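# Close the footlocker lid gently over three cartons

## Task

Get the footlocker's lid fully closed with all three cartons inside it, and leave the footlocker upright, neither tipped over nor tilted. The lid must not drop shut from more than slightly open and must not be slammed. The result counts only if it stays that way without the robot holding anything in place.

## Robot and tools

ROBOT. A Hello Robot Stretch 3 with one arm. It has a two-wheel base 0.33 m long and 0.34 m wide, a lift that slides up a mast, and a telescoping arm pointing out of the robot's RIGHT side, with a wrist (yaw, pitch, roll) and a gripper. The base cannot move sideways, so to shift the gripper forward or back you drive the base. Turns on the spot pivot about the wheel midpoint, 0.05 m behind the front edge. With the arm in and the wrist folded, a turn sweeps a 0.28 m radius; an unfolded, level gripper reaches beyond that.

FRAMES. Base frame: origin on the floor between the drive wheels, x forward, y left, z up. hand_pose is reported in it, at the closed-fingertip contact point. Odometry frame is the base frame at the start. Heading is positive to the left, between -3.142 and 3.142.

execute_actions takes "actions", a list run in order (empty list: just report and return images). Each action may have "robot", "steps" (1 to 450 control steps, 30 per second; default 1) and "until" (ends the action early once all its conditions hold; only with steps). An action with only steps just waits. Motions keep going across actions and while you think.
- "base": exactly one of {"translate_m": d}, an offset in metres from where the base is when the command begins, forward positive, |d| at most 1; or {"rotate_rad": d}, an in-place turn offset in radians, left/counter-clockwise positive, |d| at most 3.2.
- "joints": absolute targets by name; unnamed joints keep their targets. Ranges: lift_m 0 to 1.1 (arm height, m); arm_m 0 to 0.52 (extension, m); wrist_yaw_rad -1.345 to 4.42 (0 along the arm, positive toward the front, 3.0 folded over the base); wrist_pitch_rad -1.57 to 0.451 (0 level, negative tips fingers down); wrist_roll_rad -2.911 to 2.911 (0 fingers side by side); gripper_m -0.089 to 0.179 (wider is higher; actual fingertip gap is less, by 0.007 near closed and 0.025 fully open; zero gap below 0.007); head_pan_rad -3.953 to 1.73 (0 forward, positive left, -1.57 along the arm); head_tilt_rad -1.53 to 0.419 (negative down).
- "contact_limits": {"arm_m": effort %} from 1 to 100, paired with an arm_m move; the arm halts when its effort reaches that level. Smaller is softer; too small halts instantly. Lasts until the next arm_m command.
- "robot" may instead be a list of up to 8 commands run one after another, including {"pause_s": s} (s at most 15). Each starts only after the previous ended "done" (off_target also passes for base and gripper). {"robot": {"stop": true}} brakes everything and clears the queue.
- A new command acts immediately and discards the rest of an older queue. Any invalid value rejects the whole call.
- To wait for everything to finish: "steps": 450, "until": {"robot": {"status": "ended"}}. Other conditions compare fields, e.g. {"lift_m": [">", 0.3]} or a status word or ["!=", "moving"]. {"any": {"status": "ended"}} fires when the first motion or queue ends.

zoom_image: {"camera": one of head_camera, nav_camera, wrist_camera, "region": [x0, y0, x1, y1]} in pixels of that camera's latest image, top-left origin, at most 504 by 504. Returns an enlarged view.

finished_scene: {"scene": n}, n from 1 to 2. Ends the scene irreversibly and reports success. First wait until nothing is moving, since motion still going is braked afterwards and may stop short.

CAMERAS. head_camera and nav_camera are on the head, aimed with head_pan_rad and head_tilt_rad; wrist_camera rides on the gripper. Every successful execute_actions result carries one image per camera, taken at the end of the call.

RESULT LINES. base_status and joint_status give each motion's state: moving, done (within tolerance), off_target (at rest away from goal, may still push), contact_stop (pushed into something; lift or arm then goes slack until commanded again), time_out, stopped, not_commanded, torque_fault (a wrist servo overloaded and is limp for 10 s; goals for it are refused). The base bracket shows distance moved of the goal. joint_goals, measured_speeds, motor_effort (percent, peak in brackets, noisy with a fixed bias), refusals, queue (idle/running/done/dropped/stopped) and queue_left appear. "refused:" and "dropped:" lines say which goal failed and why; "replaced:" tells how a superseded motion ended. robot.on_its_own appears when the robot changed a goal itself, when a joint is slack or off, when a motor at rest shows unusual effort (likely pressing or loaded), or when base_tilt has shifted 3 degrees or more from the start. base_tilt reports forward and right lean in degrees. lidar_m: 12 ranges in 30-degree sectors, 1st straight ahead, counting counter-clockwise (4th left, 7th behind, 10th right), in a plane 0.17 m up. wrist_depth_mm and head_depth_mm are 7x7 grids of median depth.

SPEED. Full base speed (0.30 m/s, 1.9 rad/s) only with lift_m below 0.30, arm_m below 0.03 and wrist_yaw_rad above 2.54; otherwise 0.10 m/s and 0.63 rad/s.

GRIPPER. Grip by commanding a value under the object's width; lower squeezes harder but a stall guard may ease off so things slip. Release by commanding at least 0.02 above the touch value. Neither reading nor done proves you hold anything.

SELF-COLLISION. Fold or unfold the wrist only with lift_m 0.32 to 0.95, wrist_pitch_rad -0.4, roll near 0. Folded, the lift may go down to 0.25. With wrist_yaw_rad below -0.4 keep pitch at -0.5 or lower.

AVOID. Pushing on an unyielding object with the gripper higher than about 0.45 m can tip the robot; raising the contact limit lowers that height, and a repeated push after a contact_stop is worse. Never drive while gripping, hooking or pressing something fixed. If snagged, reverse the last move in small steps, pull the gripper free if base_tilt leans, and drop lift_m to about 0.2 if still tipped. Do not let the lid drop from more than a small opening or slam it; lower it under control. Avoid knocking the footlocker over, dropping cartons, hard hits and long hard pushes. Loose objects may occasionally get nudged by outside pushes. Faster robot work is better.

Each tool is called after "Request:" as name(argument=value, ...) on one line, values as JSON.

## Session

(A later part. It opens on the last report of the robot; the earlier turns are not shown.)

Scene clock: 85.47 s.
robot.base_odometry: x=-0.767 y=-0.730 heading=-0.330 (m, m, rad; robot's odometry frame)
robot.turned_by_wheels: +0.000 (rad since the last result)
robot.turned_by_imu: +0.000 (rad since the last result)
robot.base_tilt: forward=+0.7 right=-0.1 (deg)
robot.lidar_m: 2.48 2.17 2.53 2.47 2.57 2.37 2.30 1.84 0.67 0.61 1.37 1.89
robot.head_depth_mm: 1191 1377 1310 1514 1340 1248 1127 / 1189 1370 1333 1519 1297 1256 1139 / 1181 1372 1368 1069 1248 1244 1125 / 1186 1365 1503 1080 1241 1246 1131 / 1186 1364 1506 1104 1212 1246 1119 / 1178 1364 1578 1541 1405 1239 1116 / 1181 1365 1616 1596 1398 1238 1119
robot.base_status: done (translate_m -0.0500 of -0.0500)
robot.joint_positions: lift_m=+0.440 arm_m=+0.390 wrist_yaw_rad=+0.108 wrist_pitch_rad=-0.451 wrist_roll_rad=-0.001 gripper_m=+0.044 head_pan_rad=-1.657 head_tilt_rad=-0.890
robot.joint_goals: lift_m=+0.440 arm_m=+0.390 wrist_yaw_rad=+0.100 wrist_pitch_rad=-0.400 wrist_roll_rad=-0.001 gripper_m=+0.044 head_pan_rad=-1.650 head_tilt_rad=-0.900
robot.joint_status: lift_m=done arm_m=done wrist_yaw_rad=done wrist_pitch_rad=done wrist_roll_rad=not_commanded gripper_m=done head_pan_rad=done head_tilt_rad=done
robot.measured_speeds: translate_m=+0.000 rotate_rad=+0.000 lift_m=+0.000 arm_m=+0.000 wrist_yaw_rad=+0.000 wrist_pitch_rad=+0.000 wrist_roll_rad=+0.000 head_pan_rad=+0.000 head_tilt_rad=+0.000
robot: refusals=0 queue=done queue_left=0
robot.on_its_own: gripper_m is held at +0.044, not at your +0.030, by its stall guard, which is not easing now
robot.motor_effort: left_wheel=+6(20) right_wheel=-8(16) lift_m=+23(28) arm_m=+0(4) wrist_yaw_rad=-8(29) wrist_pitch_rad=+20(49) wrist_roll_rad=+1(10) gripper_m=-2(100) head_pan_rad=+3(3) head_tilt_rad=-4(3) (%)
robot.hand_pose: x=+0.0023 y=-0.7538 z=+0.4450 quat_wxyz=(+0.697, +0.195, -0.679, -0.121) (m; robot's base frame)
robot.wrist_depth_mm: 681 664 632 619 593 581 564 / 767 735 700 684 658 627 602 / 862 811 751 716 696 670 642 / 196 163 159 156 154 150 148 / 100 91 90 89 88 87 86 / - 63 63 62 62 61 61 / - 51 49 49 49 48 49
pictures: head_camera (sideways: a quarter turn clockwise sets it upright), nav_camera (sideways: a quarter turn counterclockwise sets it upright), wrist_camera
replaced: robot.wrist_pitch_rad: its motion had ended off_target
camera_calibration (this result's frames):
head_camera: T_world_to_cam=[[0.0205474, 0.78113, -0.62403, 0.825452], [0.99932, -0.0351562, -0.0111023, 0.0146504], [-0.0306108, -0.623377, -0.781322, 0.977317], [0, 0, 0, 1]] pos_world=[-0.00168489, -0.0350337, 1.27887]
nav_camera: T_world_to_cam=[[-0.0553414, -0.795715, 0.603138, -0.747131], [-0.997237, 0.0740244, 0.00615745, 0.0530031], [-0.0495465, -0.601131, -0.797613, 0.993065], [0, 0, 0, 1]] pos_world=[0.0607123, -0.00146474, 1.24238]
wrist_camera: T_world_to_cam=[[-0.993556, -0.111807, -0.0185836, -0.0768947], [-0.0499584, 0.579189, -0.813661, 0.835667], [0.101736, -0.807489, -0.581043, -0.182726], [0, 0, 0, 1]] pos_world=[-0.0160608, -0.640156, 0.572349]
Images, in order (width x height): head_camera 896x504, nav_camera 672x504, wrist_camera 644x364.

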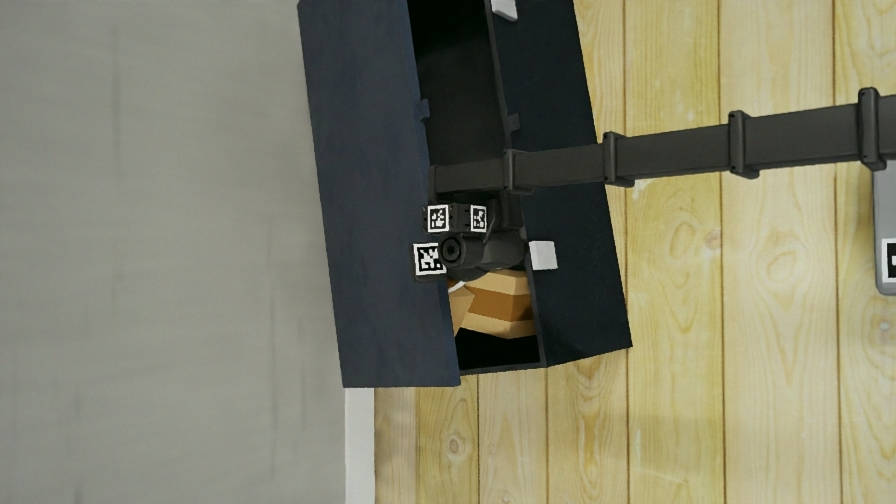

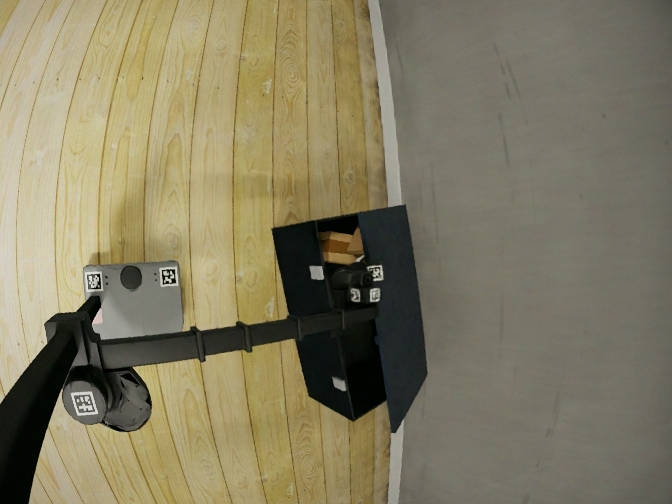

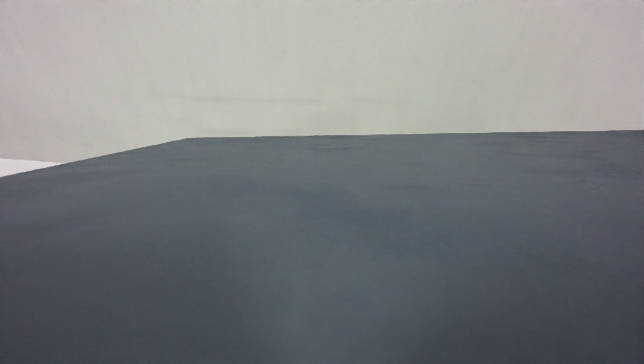

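Seems held. Carry on.

Request:
execute_actions(actions=[{"robot":{"base":{"translate_m":-0.2}},"steps":450,"until":{"robot":{"status":"ended"}}},{"robot":{"joints":{"lift_m":0.37,"wrist_pitch_rad":-0.55}},"steps":450,"until":{"robot":{"status":"ended"}}},{"robot":{"joints":{"gripper_m":0.179}},"steps":70},{"robot":{"joints":{"lift_m":0.52,"wrist_pitch_rad":-0.1}},"steps":450,"until":{"robot":{"status":"ended"}}}])

Scene clock: 97.50 s.
robot.base_odometry: x=-0.956 y=-0.666 heading=-0.330 (m, m, rad; robot's odometry frame)
robot.turned_by_wheels: +0.000 (rad since the last result)
robot.turned_by_imu: -0.001 (rad since the last result)
robot.base_tilt: forward=+0.6 right=-0.2 (deg)
robot.lidar_m: 2.69 2.36 2.55 2.47 2.57 2.17 2.09 1.83 0.71 0.64 0.65 1.88
robot.head_depth_mm: 1183 1380 1627 1517 1382 1250 1118 / 1184 1371 1472 1473 1320 1262 - / 1183 1372 1514 - 1310 1246 1127 / 1174 1369 1510 1511 1283 1244 1124 / 1187 1370 1499 1531 1234 1235 1115 / 1183 1364 1502 1227 1197 1241 1123 / 1175 1364 1536 1256 1245 1235 1114
robot.base_status: done (translate_m -0.2000 of -0.2000)
robot.joint_positions: lift_m=+0.520 arm_m=+0.390 wrist_yaw_rad=+0.103 wrist_pitch_rad=-0.184 wrist_roll_rad=-0.025 gripper_m=+0.179 head_pan_rad=-1.657 head_tilt_rad=-0.890
robot.joint_goals: lift_m=+0.520 arm_m=+0.390 wrist_yaw_rad=+0.100 wrist_pitch_rad=-0.100 wrist_roll_rad=-0.025 gripper_m=+0.179 head_pan_rad=-1.650 head_tilt_rad=-0.900
robot.joint_status: lift_m=done arm_m=done wrist_yaw_rad=done wrist_pitch_rad=off_target wrist_roll_rad=not_commanded gripper_m=done head_pan_rad=done head_tilt_rad=done
robot.measured_speeds: translate_m=+0.000 rotate_rad=+0.000 lift_m=+0.000 arm_m=+0.000 wrist_yaw_rad=+0.000 wrist_pitch_rad=+0.000 wrist_roll_rad=+0.000 head_pan_rad=+0.000 head_tilt_rad=+0.000
robot: refusals=0 queue=dropped queue_left=0
robot.on_its_own: wrist_pitch_rad is at rest, and its effort (+33) is outside its rest range (-20 to +32)
robot.motor_effort: left_wheel=+3(7) right_wheel=-3(14) lift_m=+25(28) arm_m=+0(0) wrist_yaw_rad=-3(10) wrist_pitch_rad=+33(44) wrist_roll_rad=+12(12) gripper_m=+1(83) head_pan_rad=+3(2) head_tilt_rad=-4(4) (%)
robot.hand_pose: x=+0.0040 y=-0.7811 z=+0.5877 quat_wxyz=(+0.716, +0.102, -0.691, -0.028) (m; robot's base frame)
robot.wrist_depth_mm: 674 656 639 611 597 575 558 / 723 686 675 646 634 609 586 / 774 728 715 682 659 637 609 / 126 127 129 130 133 137 140 / 196 172 201 204 207 180 213 / 928 539 548 559 572 575 723 / 349 567 585 597 609 605 745
pictures: head_camera (sideways: a quarter turn clockwise sets it upright), nav_camera (sideways: a quarter turn counterclockwise sets it upright), wrist_camera
camera_calibration (this result's frames):
head_camera: T_world_to_cam=[[0.0205477, 0.781134, -0.624025, 0.825446], [0.99932, -0.0351562, -0.011102, 0.0146501], [-0.0306105, -0.623373, -0.781325, 0.977321], [0, 0, 0, 1]] pos_world=[-0.00168487, -0.0350336, 1.27887]
nav_camera: T_world_to_cam=[[-0.0553417, -0.795718, 0.603133, -0.747126], [-0.997237, 0.0740244, 0.00615739, 0.0530032], [-0.0495461, -0.601127, -0.797617, 0.99307], [0, 0, 0, 1]] pos_world=[0.0607123, -0.00146441, 1.24238]
wrist_camera: T_world_to_cam=[[-0.993219, -0.116044, 0.00707814, -0.0939768], [-0.0467752, 0.343128, -0.938123, 0.856432], [0.106435, -0.932093, -0.346229, -0.357426], [0, 0, 0, 1]] pos_world=[-0.0152372, -0.637925, 0.680353]
Images, in order (width x height): head_camera 896x504, nav_camera 672x504, wrist_camera 644x364.

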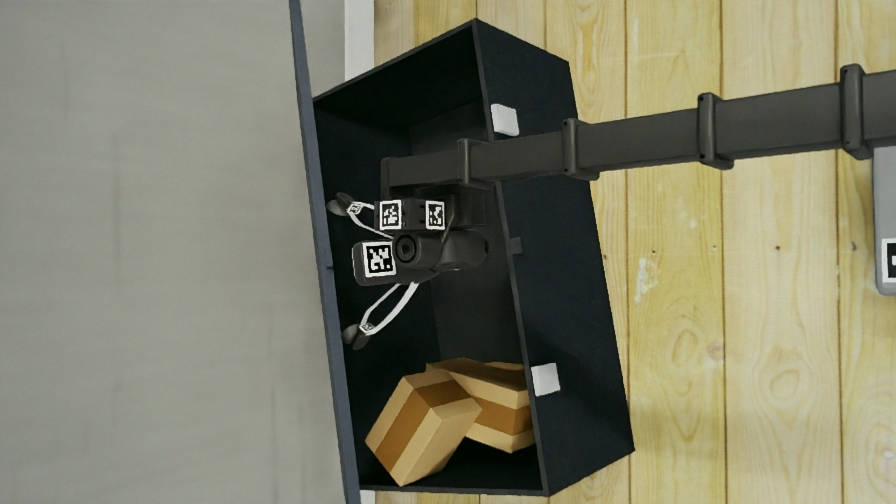

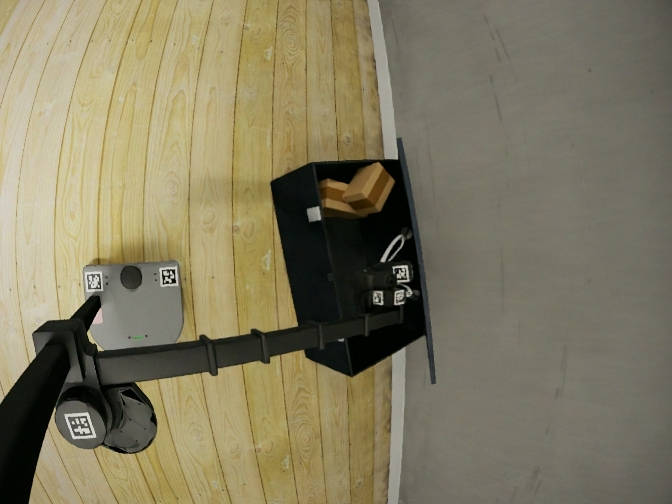

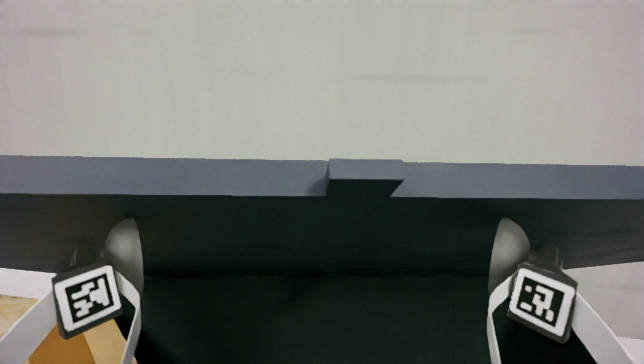

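Request:
execute_actions(actions=[{"robot":{"joints":{"arm_m":0.46,"wrist_yaw_rad":0.7,"wrist_roll_rad":0},"base":{"translate_m":0.135}},"steps":450,"until":{"robot":{"status":"ended"}}},{"robot":{"joints":{"lift_m":0.38,"wrist_pitch_rad":-0.55}},"steps":450,"until":{"robot":{"status":"ended"}}},{"robot":{"joints":{"gripper_m":0.05}},"steps":90},{"robot":{"joints":{"lift_m":0.41}},"steps":450,"until":{"robot":{"status":"ended"}}},{"robot":{"base":{"translate_m":-0.25}},"steps":450,"until":{"robot":{"status":"ended"}}},{"robot":{"joints":{"gripper_m":0.179}},"steps":70},{"robot":{"joints":{"lift_m":0.52,"wrist_pitch_rad":-0.1}},"steps":450,"until":{"robot":{"status":"ended"}}}])

Scene clock: 119.10 s.
robot.base_odometry: x=-1.065 y=-0.628 heading=-0.330 (m, m, rad; robot's odometry frame)
robot.turned_by_wheels: +0.000 (rad since the last result)
robot.turned_by_imu: -0.002 (rad since the last result)
robot.base_tilt: forward=+0.6 right=-0.1 (deg)
robot.lidar_m: 2.80 2.46 2.56 2.47 2.57 2.06 1.98 1.83 0.74 0.68 0.68 1.88
robot.head_depth_mm: 1192 1370 1638 1612 1403 1256 1125 / 1185 1381 1636 1353 1387 1254 - / 1183 1372 1417 1490 1327 1238 1116 / 1182 1365 1400 1547 1333 1249 1128 / 1178 1361 1440 1546 1301 1240 1116 / 1172 1352 1400 1518 1254 1250 1119 / 1171 1364 1390 1210 1214 1240 1119
robot.base_status: done (translate_m -0.2500 of -0.2500)
robot.joint_positions: lift_m=+0.520 arm_m=+0.460 wrist_yaw_rad=+0.697 wrist_pitch_rad=-0.187 wrist_roll_rad=+0.033 gripper_m=+0.179 head_pan_rad=-1.657 head_tilt_rad=-0.890
robot.joint_goals: lift_m=+0.520 arm_m=+0.460 wrist_yaw_rad=+0.700 wrist_pitch_rad=-0.100 wrist_roll_rad=+0.000 gripper_m=+0.179 head_pan_rad=-1.650 head_tilt_rad=-0.900
robot.joint_status: lift_m=done arm_m=done wrist_yaw_rad=done wrist_pitch_rad=off_target wrist_roll_rad=done gripper_m=done head_pan_rad=done head_tilt_rad=done
robot.measured_speeds: translate_m=+0.000 rotate_rad=+0.000 lift_m=+0.000 arm_m=+0.000 wrist_yaw_rad=+0.000 wrist_pitch_rad=+0.000 wrist_roll_rad=+0.000 head_pan_rad=+0.000 head_tilt_rad=+0.000
robot: refusals=0 queue=dropped queue_left=0
robot.on_its_own: wrist_pitch_rad is at rest, and its effort (+34) is outside its rest range (-20 to +32)
robot.motor_effort: left_wheel=-1(8) right_wheel=+1(19) lift_m=+24(24) arm_m=+3(11) wrist_yaw_rad=+3(29) wrist_pitch_rad=+34(49) wrist_roll_rad=-14(18) gripper_m=-1(85) head_pan_rad=+3(2) head_tilt_rad=-4(4) (%)
robot.hand_pose: x=+0.1373 y=-0.7943 z=+0.5869 quat_wxyz=(+0.674, +0.306, -0.650, +0.173) (m; robot's base frame)
robot.wrist_depth_mm: - - 952 750 608 513 440 / - - - 753 613 530 455 / - 253 181 146 118 106 93 / - - 308 207 155 125 105 / - - - 395 242 169 137 / - - 471 631 492 367 191 / 848 456 405 678 540 454 340
pictures: head_camera (sideways: a quarter turn clockwise sets it upright), nav_camera (sideways: a quarter turn counterclockwise sets it upright), wrist_camera
replaced: robot.lift_m: its motion had ended contact_stop
camera_calibration (this result's frames):
head_camera: T_world_to_cam=[[0.0205286, 0.781413, -0.623677, 0.824992], [0.999323, -0.0350963, -0.0110794, 0.0146206], [-0.0305463, -0.623027, -0.781604, 0.977683], [0, 0, 0, 1]] pos_world=[-0.00168207, -0.0350237, 1.27885]
nav_camera: T_world_to_cam=[[-0.055321, -0.79599, 0.602777, -0.746661], [-0.997242, 0.0739668, 0.00615217, 0.05301], [-0.0494826, -0.600774, -0.797886, 0.99342], [0, 0, 0, 1]] pos_world=[0.0607147, -0.00143492, 1.24238]
wrist_camera: T_world_to_cam=[[-0.764218, -0.643028, -0.0498547, -0.379733], [-0.188912, 0.297083, -0.935977, 0.848084], [0.616671, -0.705872, -0.348512, -0.273225], [0, 0, 0, 1]] pos_world=[0.0385048, -0.688993, 0.679633]
Images, in order (width x height): head_camera 896x504, nav_camera 672x504, wrist_camera 644x364.

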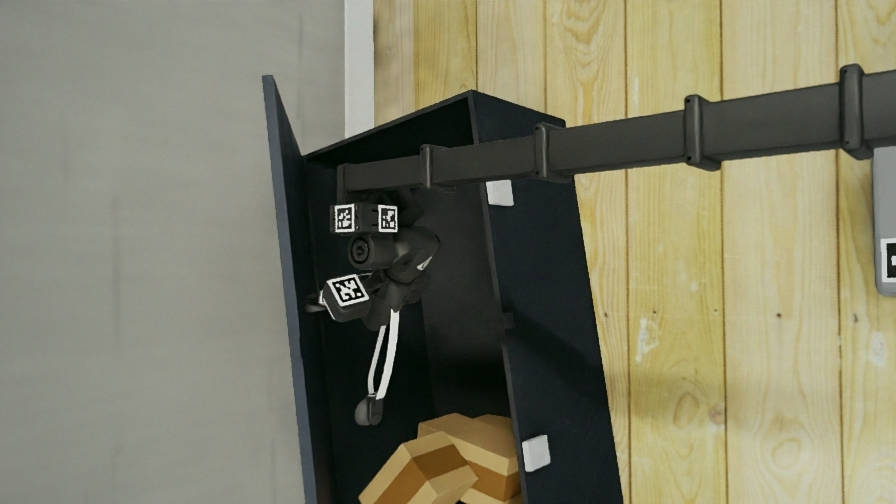

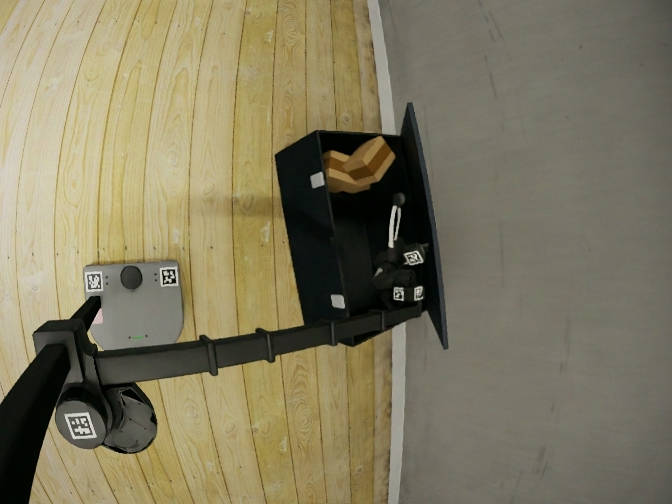

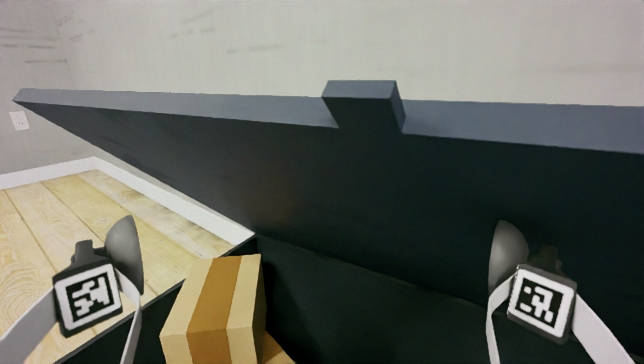

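Request:
execute_actions(actions=[{"robot":{"joints":{"arm_m":0.3,"wrist_yaw_rad":0,"gripper_m":0}},"steps":450,"until":{"robot":{"status":"ended"}}},{"robot":{"joints":{"lift_m":0.31}},"steps":450,"until":{"robot":{"status":"ended"}}},{"robot":[{"joints":{"arm_m":0}},{"joints":{"lift_m":0.45}},{"base":{"rotate_rad":0.6}},{"base":{"translate_m":-0.3}},{"base":{"rotate_rad":-0.45}},{"base":{"translate_m":0.5}},{"joints":{"lift_m":0.31}}],"steps":450,"until":{"robot":{"status":"ended"}}},{"steps":450,"until":{"robot":{"status":"ended"}}}])

Scene clock: 147.30 s.
robot.base_odometry: x=-0.862 y=-0.798 heading=-0.180 (m, m, rad; robot's odometry frame)
robot.turned_by_wheels: +0.150 (rad since the last result)
robot.turned_by_imu: +0.153 (rad since the last result)
robot.base_tilt: forward=+0.6 right=-0.2 (deg)
robot.lidar_m: 2.55 2.27 2.59 2.56 2.76 2.25 2.23 0.77 0.57 0.55 0.57 2.09
robot.head_depth_mm: 1066 1224 1372 1081 1243 1241 1125 / 1076 1243 1385 1080 1227 1243 1142 / 1095 1254 1418 1080 1224 1248 1148 / 1106 1284 1446 1033 1173 1254 1124 / 1120 1298 1477 1040 1165 1248 1117 / 1139 1327 1566 1611 1399 1239 1119 / 1150 1347 1607 1601 1398 1243 1117
robot.base_status: done (translate_m +0.5000 of +0.5000)
robot.joint_positions: lift_m=+0.310 arm_m=+0.000 wrist_yaw_rad=+0.001 wrist_pitch_rad=-0.119 wrist_roll_rad=-0.003 gripper_m=+0.000 head_pan_rad=-1.656 head_tilt_rad=-0.890
robot.joint_goals: lift_m=+0.310 arm_m=+0.000 wrist_yaw_rad=+0.000 wrist_pitch_rad=-0.100 wrist_roll_rad=+0.000 gripper_m=+0.000 head_pan_rad=-1.650 head_tilt_rad=-0.900
robot.joint_status: lift_m=done arm_m=done wrist_yaw_rad=done wrist_pitch_rad=off_target wrist_roll_rad=done gripper_m=done head_pan_rad=done head_tilt_rad=done
robot.measured_speeds: translate_m=+0.000 rotate_rad=+0.000 lift_m=+0.000 arm_m=+0.000 wrist_yaw_rad=+0.000 wrist_pitch_rad=+0.000 wrist_roll_rad=+0.000 head_pan_rad=+0.000 head_tilt_rad=+0.000
robot: refusals=0 queue=done queue_left=0
robot.motor_effort: left_wheel=+2(11) right_wheel=-3(12) lift_m=+15(24) arm_m=-4(8) wrist_yaw_rad=-2(26) wrist_pitch_rad=+7(35) wrist_roll_rad=+2(14) gripper_m=-3(86) head_pan_rad=+2(2) head_tilt_rad=-4(3) (%)
robot.hand_pose: x=-0.0211 y=-0.3969 z=+0.3946 quat_wxyz=(+0.707, +0.043, -0.704, -0.042) (m; robot's base frame)
robot.wrist_depth_mm: - - 965 909 861 848 805 / - - 358 351 347 347 340 / - - 527 518 511 501 499 / - - 580 514 790 791 744 / - - 335 518 335 336 337 / 804 769 344 - 345 346 347 / 638 636 366 365 368 366 367
pictures: head_camera (sideways: a quarter turn clockwise sets it upright), nav_camera (sideways: a quarter turn counterclockwise sets it upright), wrist_camera
replaced: robot.lift_m: its motion had ended contact_stop
camera_calibration (this result's frames):
head_camera: T_world_to_cam=[[0.0205138, 0.781441, -0.623642, 0.824947], [0.999323, -0.0350738, -0.0110771, 0.0146177], [-0.0305296, -0.622993, -0.781631, 0.977719], [0, 0, 0, 1]] pos_world=[-0.00168121, -0.0350229, 1.27885]
nav_camera: T_world_to_cam=[[-0.0553058, -0.796017, 0.602742, -0.746615], [-0.997243, 0.0739446, 0.00615165, 0.0530107], [-0.0494663, -0.60074, -0.797913, 0.993454], [0, 0, 0, 1]] pos_world=[0.060715, -0.00143109, 1.24238]
wrist_camera: T_world_to_cam=[[-0.999835, -0.0115018, -0.0140469, -0.0232814], [0.010193, 0.284627, -0.958584, 0.528278], [0.0150236, -0.958569, -0.284463, -0.100272], [0, 0, 0, 1]] pos_world=[-0.0271559, -0.246747, 0.477549]
Images, in order (width x height): head_camera 896x504, nav_camera 672x504, wrist_camera 644x364.

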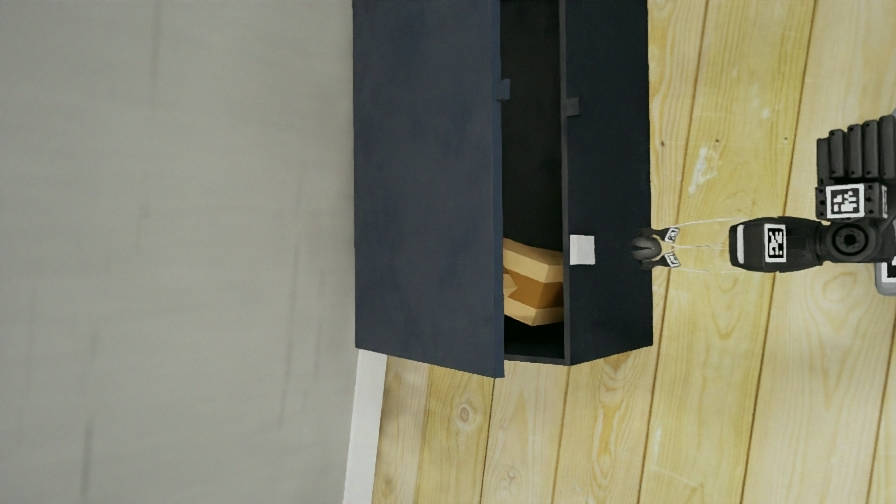

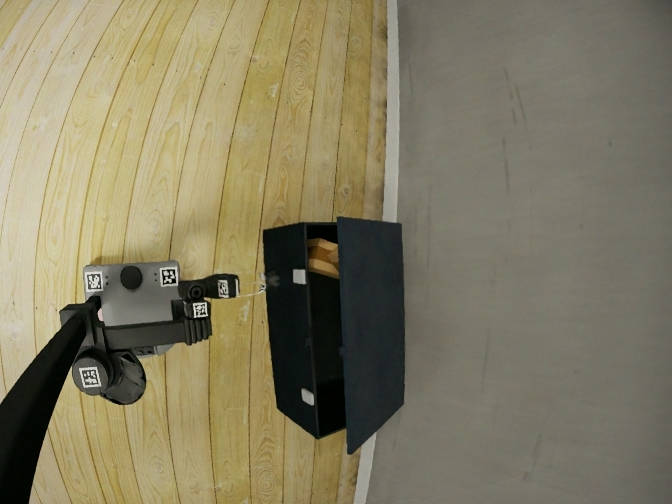

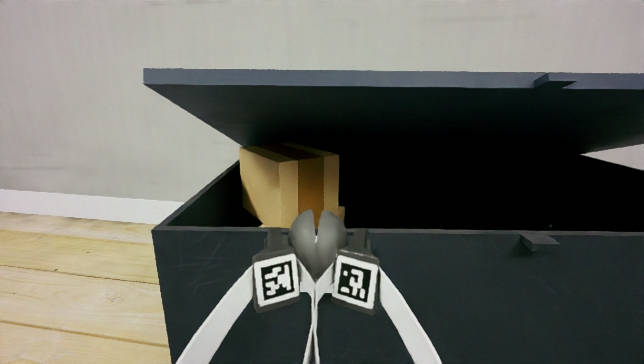

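Request:
execute_actions(actions=[{"robot":{"joints":{"lift_m":0.34,"wrist_yaw_rad":0.4,"wrist_pitch_rad":-0.25,"gripper_m":0.179},"base":{"translate_m":-0.04}},"steps":450,"until":{"robot":{"status":"ended"}}},{"robot":{"joints":{"arm_m":0.3}},"steps":450,"until":{"robot":{"status":"ended"}}}])

Request:
execute_actions(actions=[{"robot":{"joints":{"arm_m":0.41,"lift_m":0.32}},"steps":450,"until":{"robot":{"status":"ended"}}},{"robot":{"joints":{"gripper_m":0.04}},"steps":90},{"robot":{"joints":{"lift_m":0.4,"arm_m":0.37}},"steps":450,"until":{"robot":{"status":"ended"}}},{"robot":{"base":{"translate_m":-0.22}},"steps":450,"until":{"robot":{"status":"ended"}}}])

Scene clock: 159.70 s.
robot.base_odometry: x=-0.901 y=-0.791 heading=-0.180 (m, m, rad; robot's odometry frame)
robot.turned_by_wheels: +0.000 (rad since the last result)
robot.turned_by_imu: +0.000 (rad since the last result)
robot.base_tilt: forward=+0.6 right=-0.1 (deg)
robot.lidar_m: 2.59 2.31 2.59 2.57 2.71 2.21 2.19 0.78 0.57 0.55 0.57 2.08
robot.head_depth_mm: 1059 1214 1359 1075 1242 1248 1120 / 1069 1236 1388 1076 1230 1253 1120 / 1085 1255 1417 1078 1402 1251 1116 / 1101 1278 1436 1032 1224 1241 1127 / 1115 1298 1469 1033 1164 1241 1120 / 1127 1325 1551 1509 1350 1247 1124 / 1153 1337 1599 1593 1391 1237 1116
robot.base_status: done (translate_m -0.0400 of -0.0400)
robot.joint_positions: lift_m=+0.340 arm_m=+0.300 wrist_yaw_rad=+0.398 wrist_pitch_rad=-0.267 wrist_roll_rad=-0.003 gripper_m=+0.179 head_pan_rad=-1.657 head_tilt_rad=-0.890
robot.joint_goals: lift_m=+0.340 arm_m=+0.300 wrist_yaw_rad=+0.400 wrist_pitch_rad=-0.250 wrist_roll_rad=+0.000 gripper_m=+0.179 head_pan_rad=-1.650 head_tilt_rad=-0.900
robot.joint_status: lift_m=done arm_m=done wrist_yaw_rad=done wrist_pitch_rad=done wrist_roll_rad=done gripper_m=done head_pan_rad=done head_tilt_rad=done
robot.measured_speeds: translate_m=+0.000 rotate_rad=+0.000 lift_m=+0.000 arm_m=+0.000 wrist_yaw_rad=+0.000 wrist_pitch_rad=+0.000 wrist_roll_rad=+0.000 head_pan_rad=+0.000 head_tilt_rad=+0.000
robot: refusals=0 queue=done queue_left=0
robot.motor_effort: left_wheel=+3(5) right_wheel=-2(6) lift_m=+22(21) arm_m=+3(4) wrist_yaw_rad=+2(4) wrist_pitch_rad=+6(7) wrist_roll_rad=+2(2) gripper_m=+1(83) head_pan_rad=+3(2) head_tilt_rad=-3(4) (%)
robot.hand_pose: x=+0.0719 y=-0.6666 z=+0.3877 quat_wxyz=(+0.707, +0.231, -0.667, +0.047) (m; robot's base frame)
robot.wrist_depth_mm: - - - - - - - / - - - - - - - / - - - 878 - - - / - - - 295 277 418 381 / 869 918 325 226 213 428 397 / 713 231 297 219 225 488 418 / 177 215 289 240 251 515 441
pictures: head_camera (sideways: a quarter turn clockwise sets it upright), nav_camera (sideways: a quarter turn counterclockwise sets it upright), wrist_camera
camera_calibration (this result's frames):
head_camera: T_world_to_cam=[[0.0205141, 0.781441, -0.623642, 0.824947], [0.999323, -0.0350741, -0.0110771, 0.0146177], [-0.0305298, -0.622993, -0.781632, 0.977719], [0, 0, 0, 1]] pos_world=[-0.00168122, -0.0350229, 1.27885]
nav_camera: T_world_to_cam=[[-0.055306, -0.796017, 0.602742, -0.746615], [-0.997243, 0.0739449, 0.00615165, 0.0530107], [-0.0494665, -0.60074, -0.797913, 0.993454], [0, 0, 0, 1]] pos_world=[0.060715, -0.0014311, 1.24238]
wrist_camera: T_world_to_cam=[[-0.918514, -0.395089, -0.0153799, -0.194477], [-0.154016, 0.393346, -0.906398, 0.661587], [0.364157, -0.830171, -0.422144, -0.248365], [0, 0, 0, 1]] pos_world=[0.0137089, -0.543253, 0.491824]
Images, in order (width x height): head_camera 896x504, nav_camera 672x504, wrist_camera 644x364.

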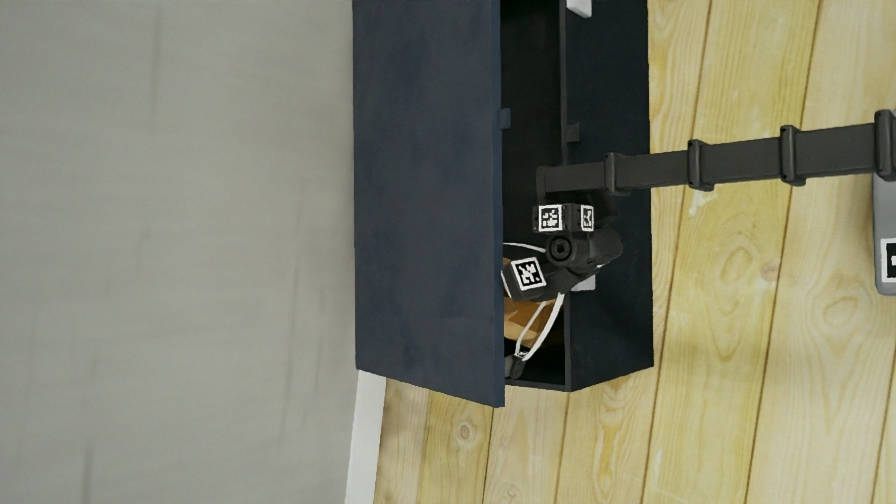

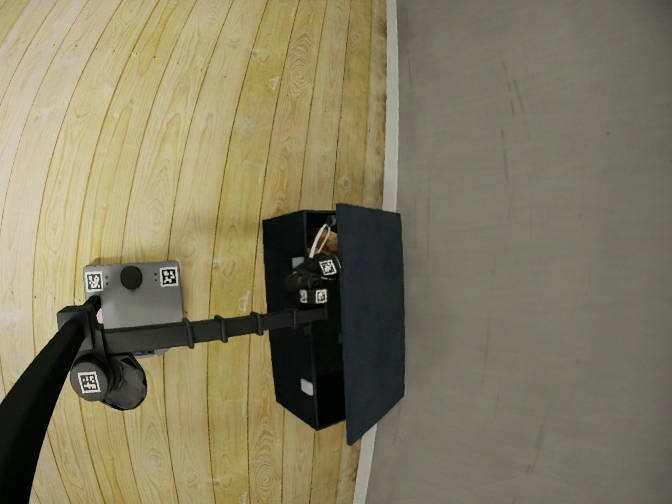

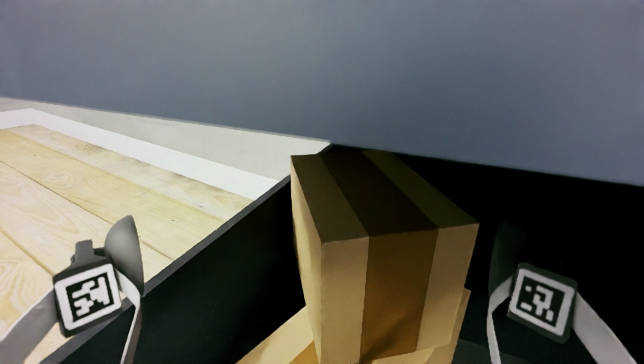

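Scene clock: 169.67 s.
robot.base_odometry: x=-1.118 y=-0.752 heading=-0.180 (m, m, rad; robot's odometry frame)
robot.turned_by_wheels: +0.000 (rad since the last result)
robot.turned_by_imu: -0.001 (rad since the last result)
robot.base_tilt: forward=+0.7 right=-0.1 (deg)
robot.lidar_m: 2.52 2.53 2.63 2.61 2.43 1.98 1.97 1.45 0.63 0.61 0.66 2.02
robot.head_depth_mm: 1028 1178 1369 1146 1359 1254 1116 / 1046 1194 1332 1092 1221 1254 1127 / 1054 1217 1341 1081 1212 1236 1123 / 1071 1234 1354 1082 1258 1241 1124 / 1082 1250 1391 1115 1228 1239 1118 / 1096 1275 1401 1116 1237 1237 1117 / 1113 1293 1447 1112 1261 1251 1118
robot.base_status: done (translate_m -0.2200 of -0.2200)
robot.joint_positions: lift_m=+0.400 arm_m=+0.370 wrist_yaw_rad=+0.446 wrist_pitch_rad=-0.329 wrist_roll_rad=+0.001 gripper_m=+0.040 head_pan_rad=-1.656 head_tilt_rad=-0.890
robot.joint_goals: lift_m=+0.400 arm_m=+0.370 wrist_yaw_rad=+0.440 wrist_pitch_rad=-0.250 wrist_roll_rad=+0.000 gripper_m=+0.040 head_pan_rad=-1.650 head_tilt_rad=-0.900
robot.joint_status: lift_m=done arm_m=done wrist_yaw_rad=done wrist_pitch_rad=done wrist_roll_rad=done gripper_m=done head_pan_rad=done head_tilt_rad=done
robot.measured_speeds: translate_m=+0.000 rotate_rad=+0.000 lift_m=+0.000 arm_m=+0.000 wrist_yaw_rad=+0.000 wrist_pitch_rad=+0.000 wrist_roll_rad=+0.000 head_pan_rad=+0.000 head_tilt_rad=+0.000
robot: refusals=0 queue=done queue_left=0
robot.on_its_own: wrist_yaw_rad is held at +0.440, not at your +0.400, by its stall guard, which is not easing now
robot.motor_effort: left_wheel=+6(14) right_wheel=-7(19) lift_m=+25(26) arm_m=-3(19) wrist_yaw_rad=-7(23) wrist_pitch_rad=+31(31) wrist_roll_rad=+0(20) gripper_m=+2(82) head_pan_rad=+3(3) head_tilt_rad=-3(5) (%)
robot.hand_pose: x=+0.0799 y=-0.7270 z=+0.4328 quat_wxyz=(+0.706, +0.267, -0.655, +0.041) (m; robot's base frame)
robot.wrist_depth_mm: - - 782 629 530 459 405 / - - 856 692 562 485 425 / 170 209 319 677 599 510 447 / 105 99 119 148 197 295 451 / 358 85 74 83 97 116 143 / 358 386 69 61 64 72 82 / 375 440 376 58 51 52 57
pictures: head_camera (sideways: a quarter turn clockwise sets it upright), nav_camera (sideways: a quarter turn counterclockwise sets it upright), wrist_camera
camera_calibration (this result's frames):
head_camera: T_world_to_cam=[[0.0205218, 0.781549, -0.623506, 0.82477], [0.999324, -0.0350702, -0.0110683, 0.0146062], [-0.0305169, -0.622857, -0.78174, 0.97786], [0, 0, 0, 1]] pos_world=[-0.00168081, -0.0350189, 1.27884]
nav_camera: T_world_to_cam=[[-0.0553134, -0.796122, 0.602602, -0.746434], [-0.997244, 0.0739418, 0.00614961, 0.0530134], [-0.0494534, -0.600601, -0.798018, 0.993591], [0, 0, 0, 1]] pos_world=[0.0607158, -0.00142065, 1.24238]
wrist_camera: T_world_to_cam=[[-0.899378, -0.436742, -0.0193611, -0.240441], [-0.193292, 0.436986, -0.878454, 0.750213], [0.392118, -0.78632, -0.477435, -0.228737], [0, 0, 0, 1]] pos_world=[0.0184545, -0.612704, 0.545165]
Images, in order (width x height): head_camera 896x504, nav_camera 672x504, wrist_camera 644x364.

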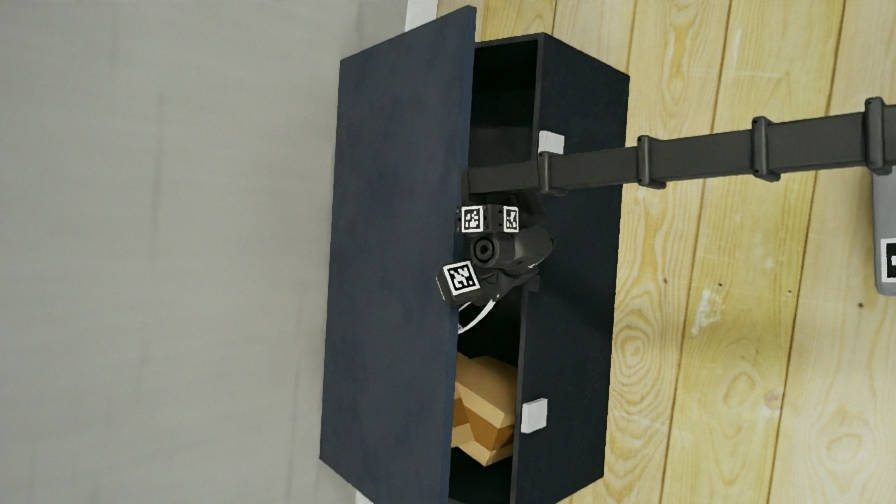

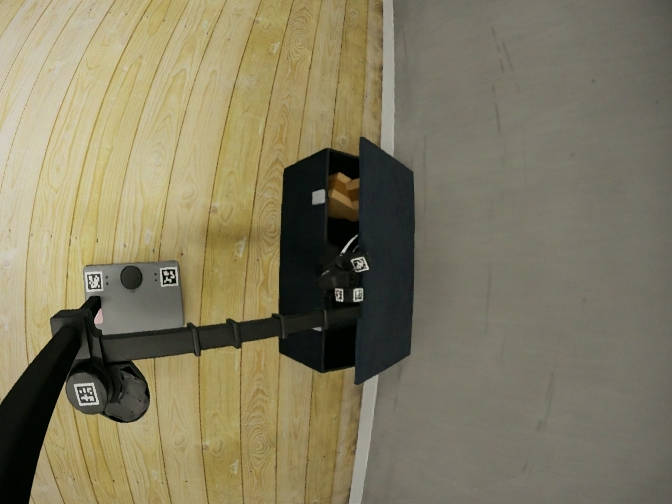

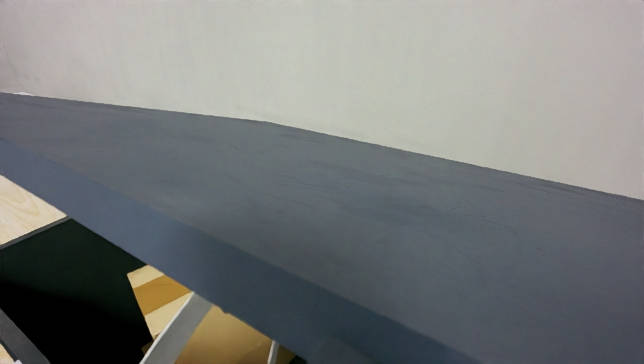

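Request:
execute_actions(actions=[{"robot":{"joints":{"lift_m":0.52,"wrist_yaw_rad":0,"wrist_pitch_rad":0,"gripper_m":0}},"steps":450,"until":{"robot":{"status":"ended"}}},{"robot":{"joints":{"lift_m":0.46,"arm_m":0.49},"base":{"translate_m":0.15}},"steps":450,"until":{"robot":{"status":"ended"}}},{"robot":{"joints":{"wrist_pitch_rad":-1.2,"arm_m":0.52,"gripper_m":0.179}},"steps":450,"until":{"robot":{"status":"ended"}}}])

Scene clock: 180.83 s.
robot.base_odometry: x=-0.970 y=-0.778 heading=-0.180 (m, m, rad; robot's odometry frame)
robot.turned_by_wheels: +0.000 (rad since the last result)
robot.turned_by_imu: +0.000 (rad since the last result)
robot.base_tilt: forward=+0.6 right=-0.1 (deg)
robot.lidar_m: 2.42 2.38 2.60 2.58 2.63 2.14 2.12 1.48 0.64 0.63 0.67 2.06
robot.head_depth_mm: 1051 1211 1324 1488 1231 1244 1124 / 1060 1226 1350 1510 1246 1243 1138 / 1072 1238 1383 1512 1249 1245 1129 / 1091 1258 1415 1503 1231 1247 1125 / 1106 1286 1400 1230 1247 1242 1121 / 1118 1299 1439 1279 1322 1251 1118 / 1137 1331 1576 1595 1408 1241 1122
robot.base_status: done (translate_m +0.1500 of +0.1500)
robot.joint_positions: lift_m=+0.460 arm_m=+0.517 wrist_yaw_rad=+0.000 wrist_pitch_rad=-1.221 wrist_roll_rad=+0.001 gripper_m=+0.179 head_pan_rad=-1.656 head_tilt_rad=-0.891
robot.joint_goals: lift_m=+0.460 arm_m=+0.520 wrist_yaw_rad=+0.000 wrist_pitch_rad=-1.200 wrist_roll_rad=+0.000 gripper_m=+0.179 head_pan_rad=-1.650 head_tilt_rad=-0.900
robot.joint_status: lift_m=done arm_m=done wrist_yaw_rad=done wrist_pitch_rad=done wrist_roll_rad=done gripper_m=done head_pan_rad=done head_tilt_rad=done
robot.measured_speeds: translate_m=+0.000 rotate_rad=+0.000 lift_m=+0.000 arm_m=+0.000 wrist_yaw_rad=+0.000 wrist_pitch_rad=+0.000 wrist_roll_rad=+0.000 head_pan_rad=+0.000 head_tilt_rad=+0.000
robot: refusals=0 queue=done queue_left=0
robot.motor_effort: left_wheel=+2(14) right_wheel=-3(14) lift_m=+18(27) arm_m=+6(10) wrist_yaw_rad=-1(29) wrist_pitch_rad=+8(46) wrist_roll_rad=+0(1) gripper_m=+0(82) head_pan_rad=+2(2) head_tilt_rad=-4(3) (%)
robot.hand_pose: x=-0.0216 y=-0.7270 z=+0.3497 quat_wxyz=(+0.579, +0.405, -0.579, -0.406) (m; robot's base frame)
robot.wrist_depth_mm: 159 162 295 506 485 467 451 / 156 178 286 542 549 545 537 / 191 223 286 530 531 531 530 / 268 264 344 512 511 516 514 / 321 262 463 499 496 498 496 / - 478 479 479 483 480 481 / 233 263 290 317 347 377 427
pictures: head_camera (sideways: a quarter turn clockwise sets it upright), nav_camera (sideways: a quarter turn counterclockwise sets it upright), wrist_camera
replaced: robot.wrist_pitch_rad: its motion had ended off_target
camera_calibration (this result's frames):
head_camera: T_world_to_cam=[[0.0204632, 0.782012, -0.622927, 0.824016], [0.999329, -0.0349366, -0.0110308, 0.0145573], [-0.0303891, -0.622283, -0.782202, 0.97846], [0, 0, 0, 1]] pos_world=[-0.00167495, -0.0350028, 1.27882]
nav_camera: T_world_to_cam=[[-0.0552517, -0.796574, 0.60201, -0.745663], [-0.997253, 0.0738121, 0.00614093, 0.0530247], [-0.0493274, -0.600018, -0.798465, 0.994171], [0, 0, 0, 1]] pos_world=[0.0607198, -0.00136981, 1.24238]
wrist_camera: T_world_to_cam=[[-0.999789, 0.0122912, -0.0164431, -0.0100378], [0.0150389, 0.983719, -0.179081, 0.814967], [0.0139743, -0.179291, -0.983697, 0.381586], [0, 0, 0, 1]] pos_world=[-0.0276243, -0.733161, 0.521145]
Images, in order (width x height): head_camera 896x504, nav_camera 672x504, wrist_camera 644x364.

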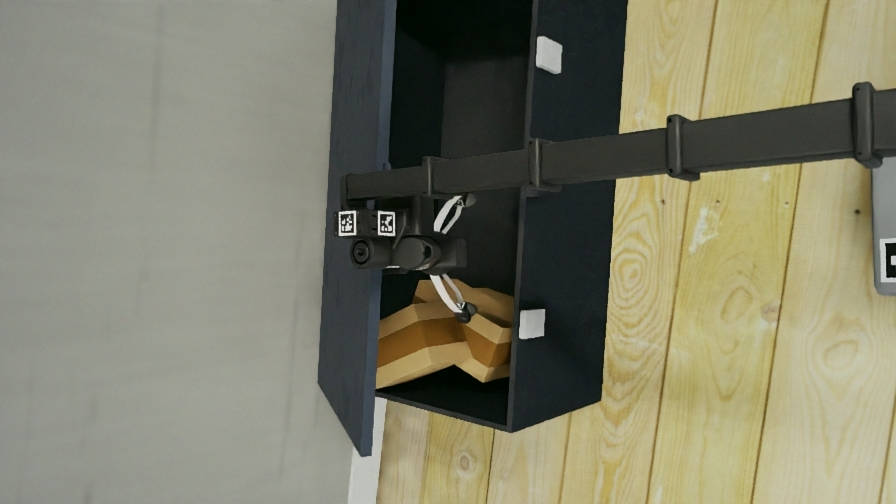

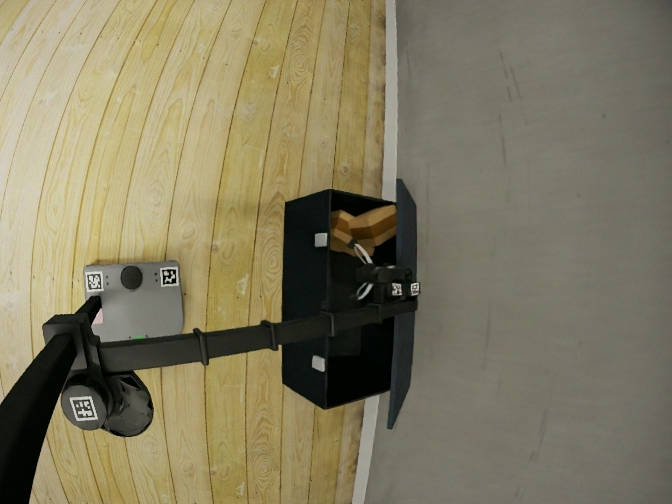

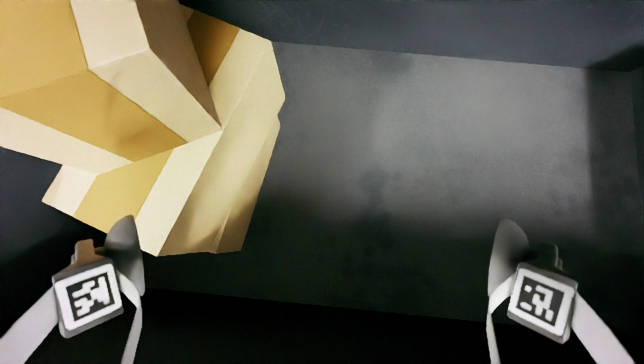

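Request:
execute_actions(actions=[{"robot":{"joints":{"wrist_pitch_rad":-0.75,"wrist_yaw_rad":0.2}},"steps":450,"until":{"robot":{"status":"ended"}}},{"robot":{"base":{"translate_m":0.1}},"steps":450,"until":{"robot":{"status":"ended"}}},{"robot":{"joints":{"lift_m":0.38}},"steps":450,"until":{"robot":{"status":"ended"}}}])

Scene clock: 188.67 s.
robot.base_odometry: x=-0.872 y=-0.796 heading=-0.180 (m, m, rad; robot's odometry frame)
robot.turned_by_wheels: +0.000 (rad since the last result)
robot.turned_by_imu: +0.000 (rad since the last result)
robot.base_tilt: forward=+0.6 right=-0.1 (deg)
robot.lidar_m: 2.56 2.28 2.58 2.57 2.74 2.24 2.22 0.84 0.65 0.64 1.34 2.09
robot.head_depth_mm: 1067 1228 1333 1512 1255 1242 1125 / 1076 1243 1357 1515 1261 1250 1135 / 1088 1260 1387 1523 1191 1241 1135 / 1110 1280 1401 1262 1251 1249 1127 / 1119 1297 1418 1237 1273 1244 1112 / 1136 1316 1564 1594 1400 1241 1123 / 1153 1341 1604 1588 1391 1243 1113
robot.base_status: done (translate_m +0.1000 of +0.1000)
robot.joint_positions: lift_m=+0.380 arm_m=+0.517 wrist_yaw_rad=+0.199 wrist_pitch_rad=-0.779 wrist_roll_rad=+0.003 gripper_m=+0.179 head_pan_rad=-1.656 head_tilt_rad=-0.891
robot.joint_goals: lift_m=+0.380 arm_m=+0.520 wrist_yaw_rad=+0.200 wrist_pitch_rad=-0.750 wrist_roll_rad=+0.000 gripper_m=+0.179 head_pan_rad=-1.650 head_tilt_rad=-0.900
robot.joint_status: lift_m=done arm_m=done wrist_yaw_rad=done wrist_pitch_rad=done wrist_roll_rad=done gripper_m=done head_pan_rad=done head_tilt_rad=done
robot.measured_speeds: translate_m=+0.000 rotate_rad=+0.000 lift_m=+0.000 arm_m=+0.000 wrist_yaw_rad=+0.000 wrist_pitch_rad=+0.000 wrist_roll_rad=+0.000 head_pan_rad=+0.000 head_tilt_rad=+0.000
robot: refusals=0 queue=done queue_left=0
robot.motor_effort: left_wheel=+0(5) right_wheel=-1(12) lift_m=+14(21) arm_m=+4(6) wrist_yaw_rad=+1(9) wrist_pitch_rad=+11(16) wrist_roll_rad=-1(4) gripper_m=+1(0) head_pan_rad=+3(2) head_tilt_rad=-4(3) (%)
robot.hand_pose: x=+0.0111 y=-0.8243 z=+0.3218 quat_wxyz=(+0.677, +0.332, -0.625, -0.203) (m; robot's base frame)
robot.wrist_depth_mm: 742 649 194 196 311 287 267 / 780 749 164 164 347 325 299 / 680 205 143 142 386 377 339 / 591 189 125 125 128 437 393 / 172 116 114 116 135 505 469 / - 252 143 164 451 462 462 / 186 223 197 200 419 420 416
pictures: head_camera (sideways: a quarter turn clockwise sets it upright), nav_camera (sideways: a quarter turn counterclockwise sets it upright), wrist_camera
camera_calibration (this result's frames):
head_camera: T_world_to_cam=[[0.0204632, 0.782012, -0.622927, 0.824016], [0.999329, -0.0349366, -0.0110308, 0.0145573], [-0.0303891, -0.622283, -0.782202, 0.97846], [0, 0, 0, 1]] pos_world=[-0.00167495, -0.0350028, 1.27882]
nav_camera: T_world_to_cam=[[-0.0552517, -0.796574, 0.60201, -0.745663], [-0.997253, 0.0738121, 0.00614093, 0.0530247], [-0.0493274, -0.600018, -0.798465, 0.994171], [0, 0, 0, 1]] pos_world=[0.0607198, -0.00136981, 1.24238]
wrist_camera: T_world_to_cam=[[-0.981196, -0.191773, -0.021828, -0.143311], [-0.14334, 0.799743, -0.582979, 0.885296], [0.129257, -0.568888, -0.812194, -0.0413612], [0, 0, 0, 1]] pos_world=[-0.00837166, -0.759023, 0.479388]
Images, in order (width x height): head_camera 896x504, nav_camera 672x504, wrist_camera 644x364.

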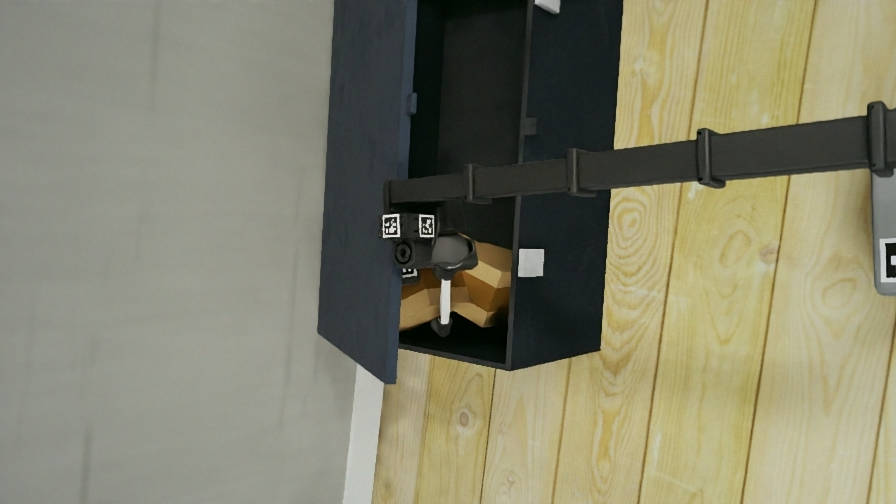

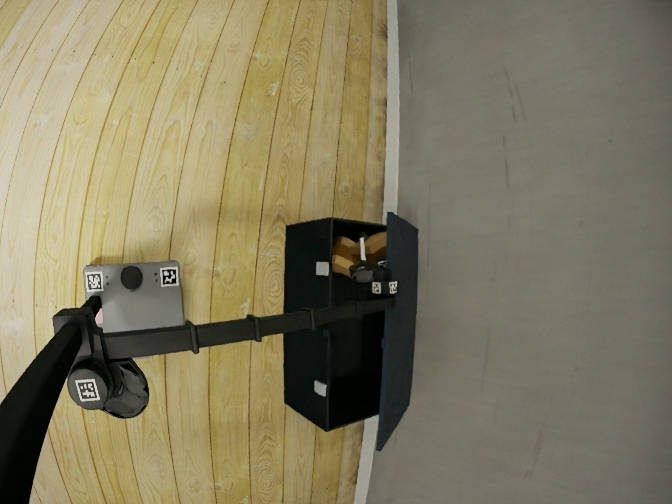

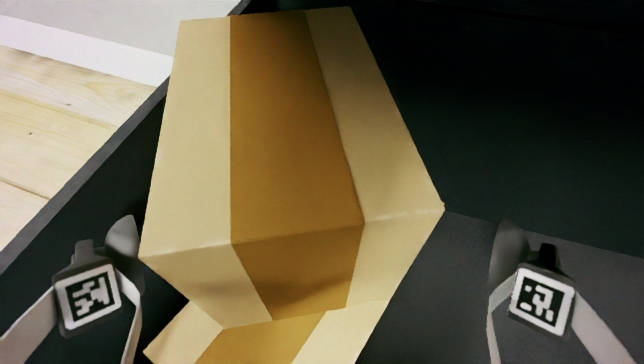

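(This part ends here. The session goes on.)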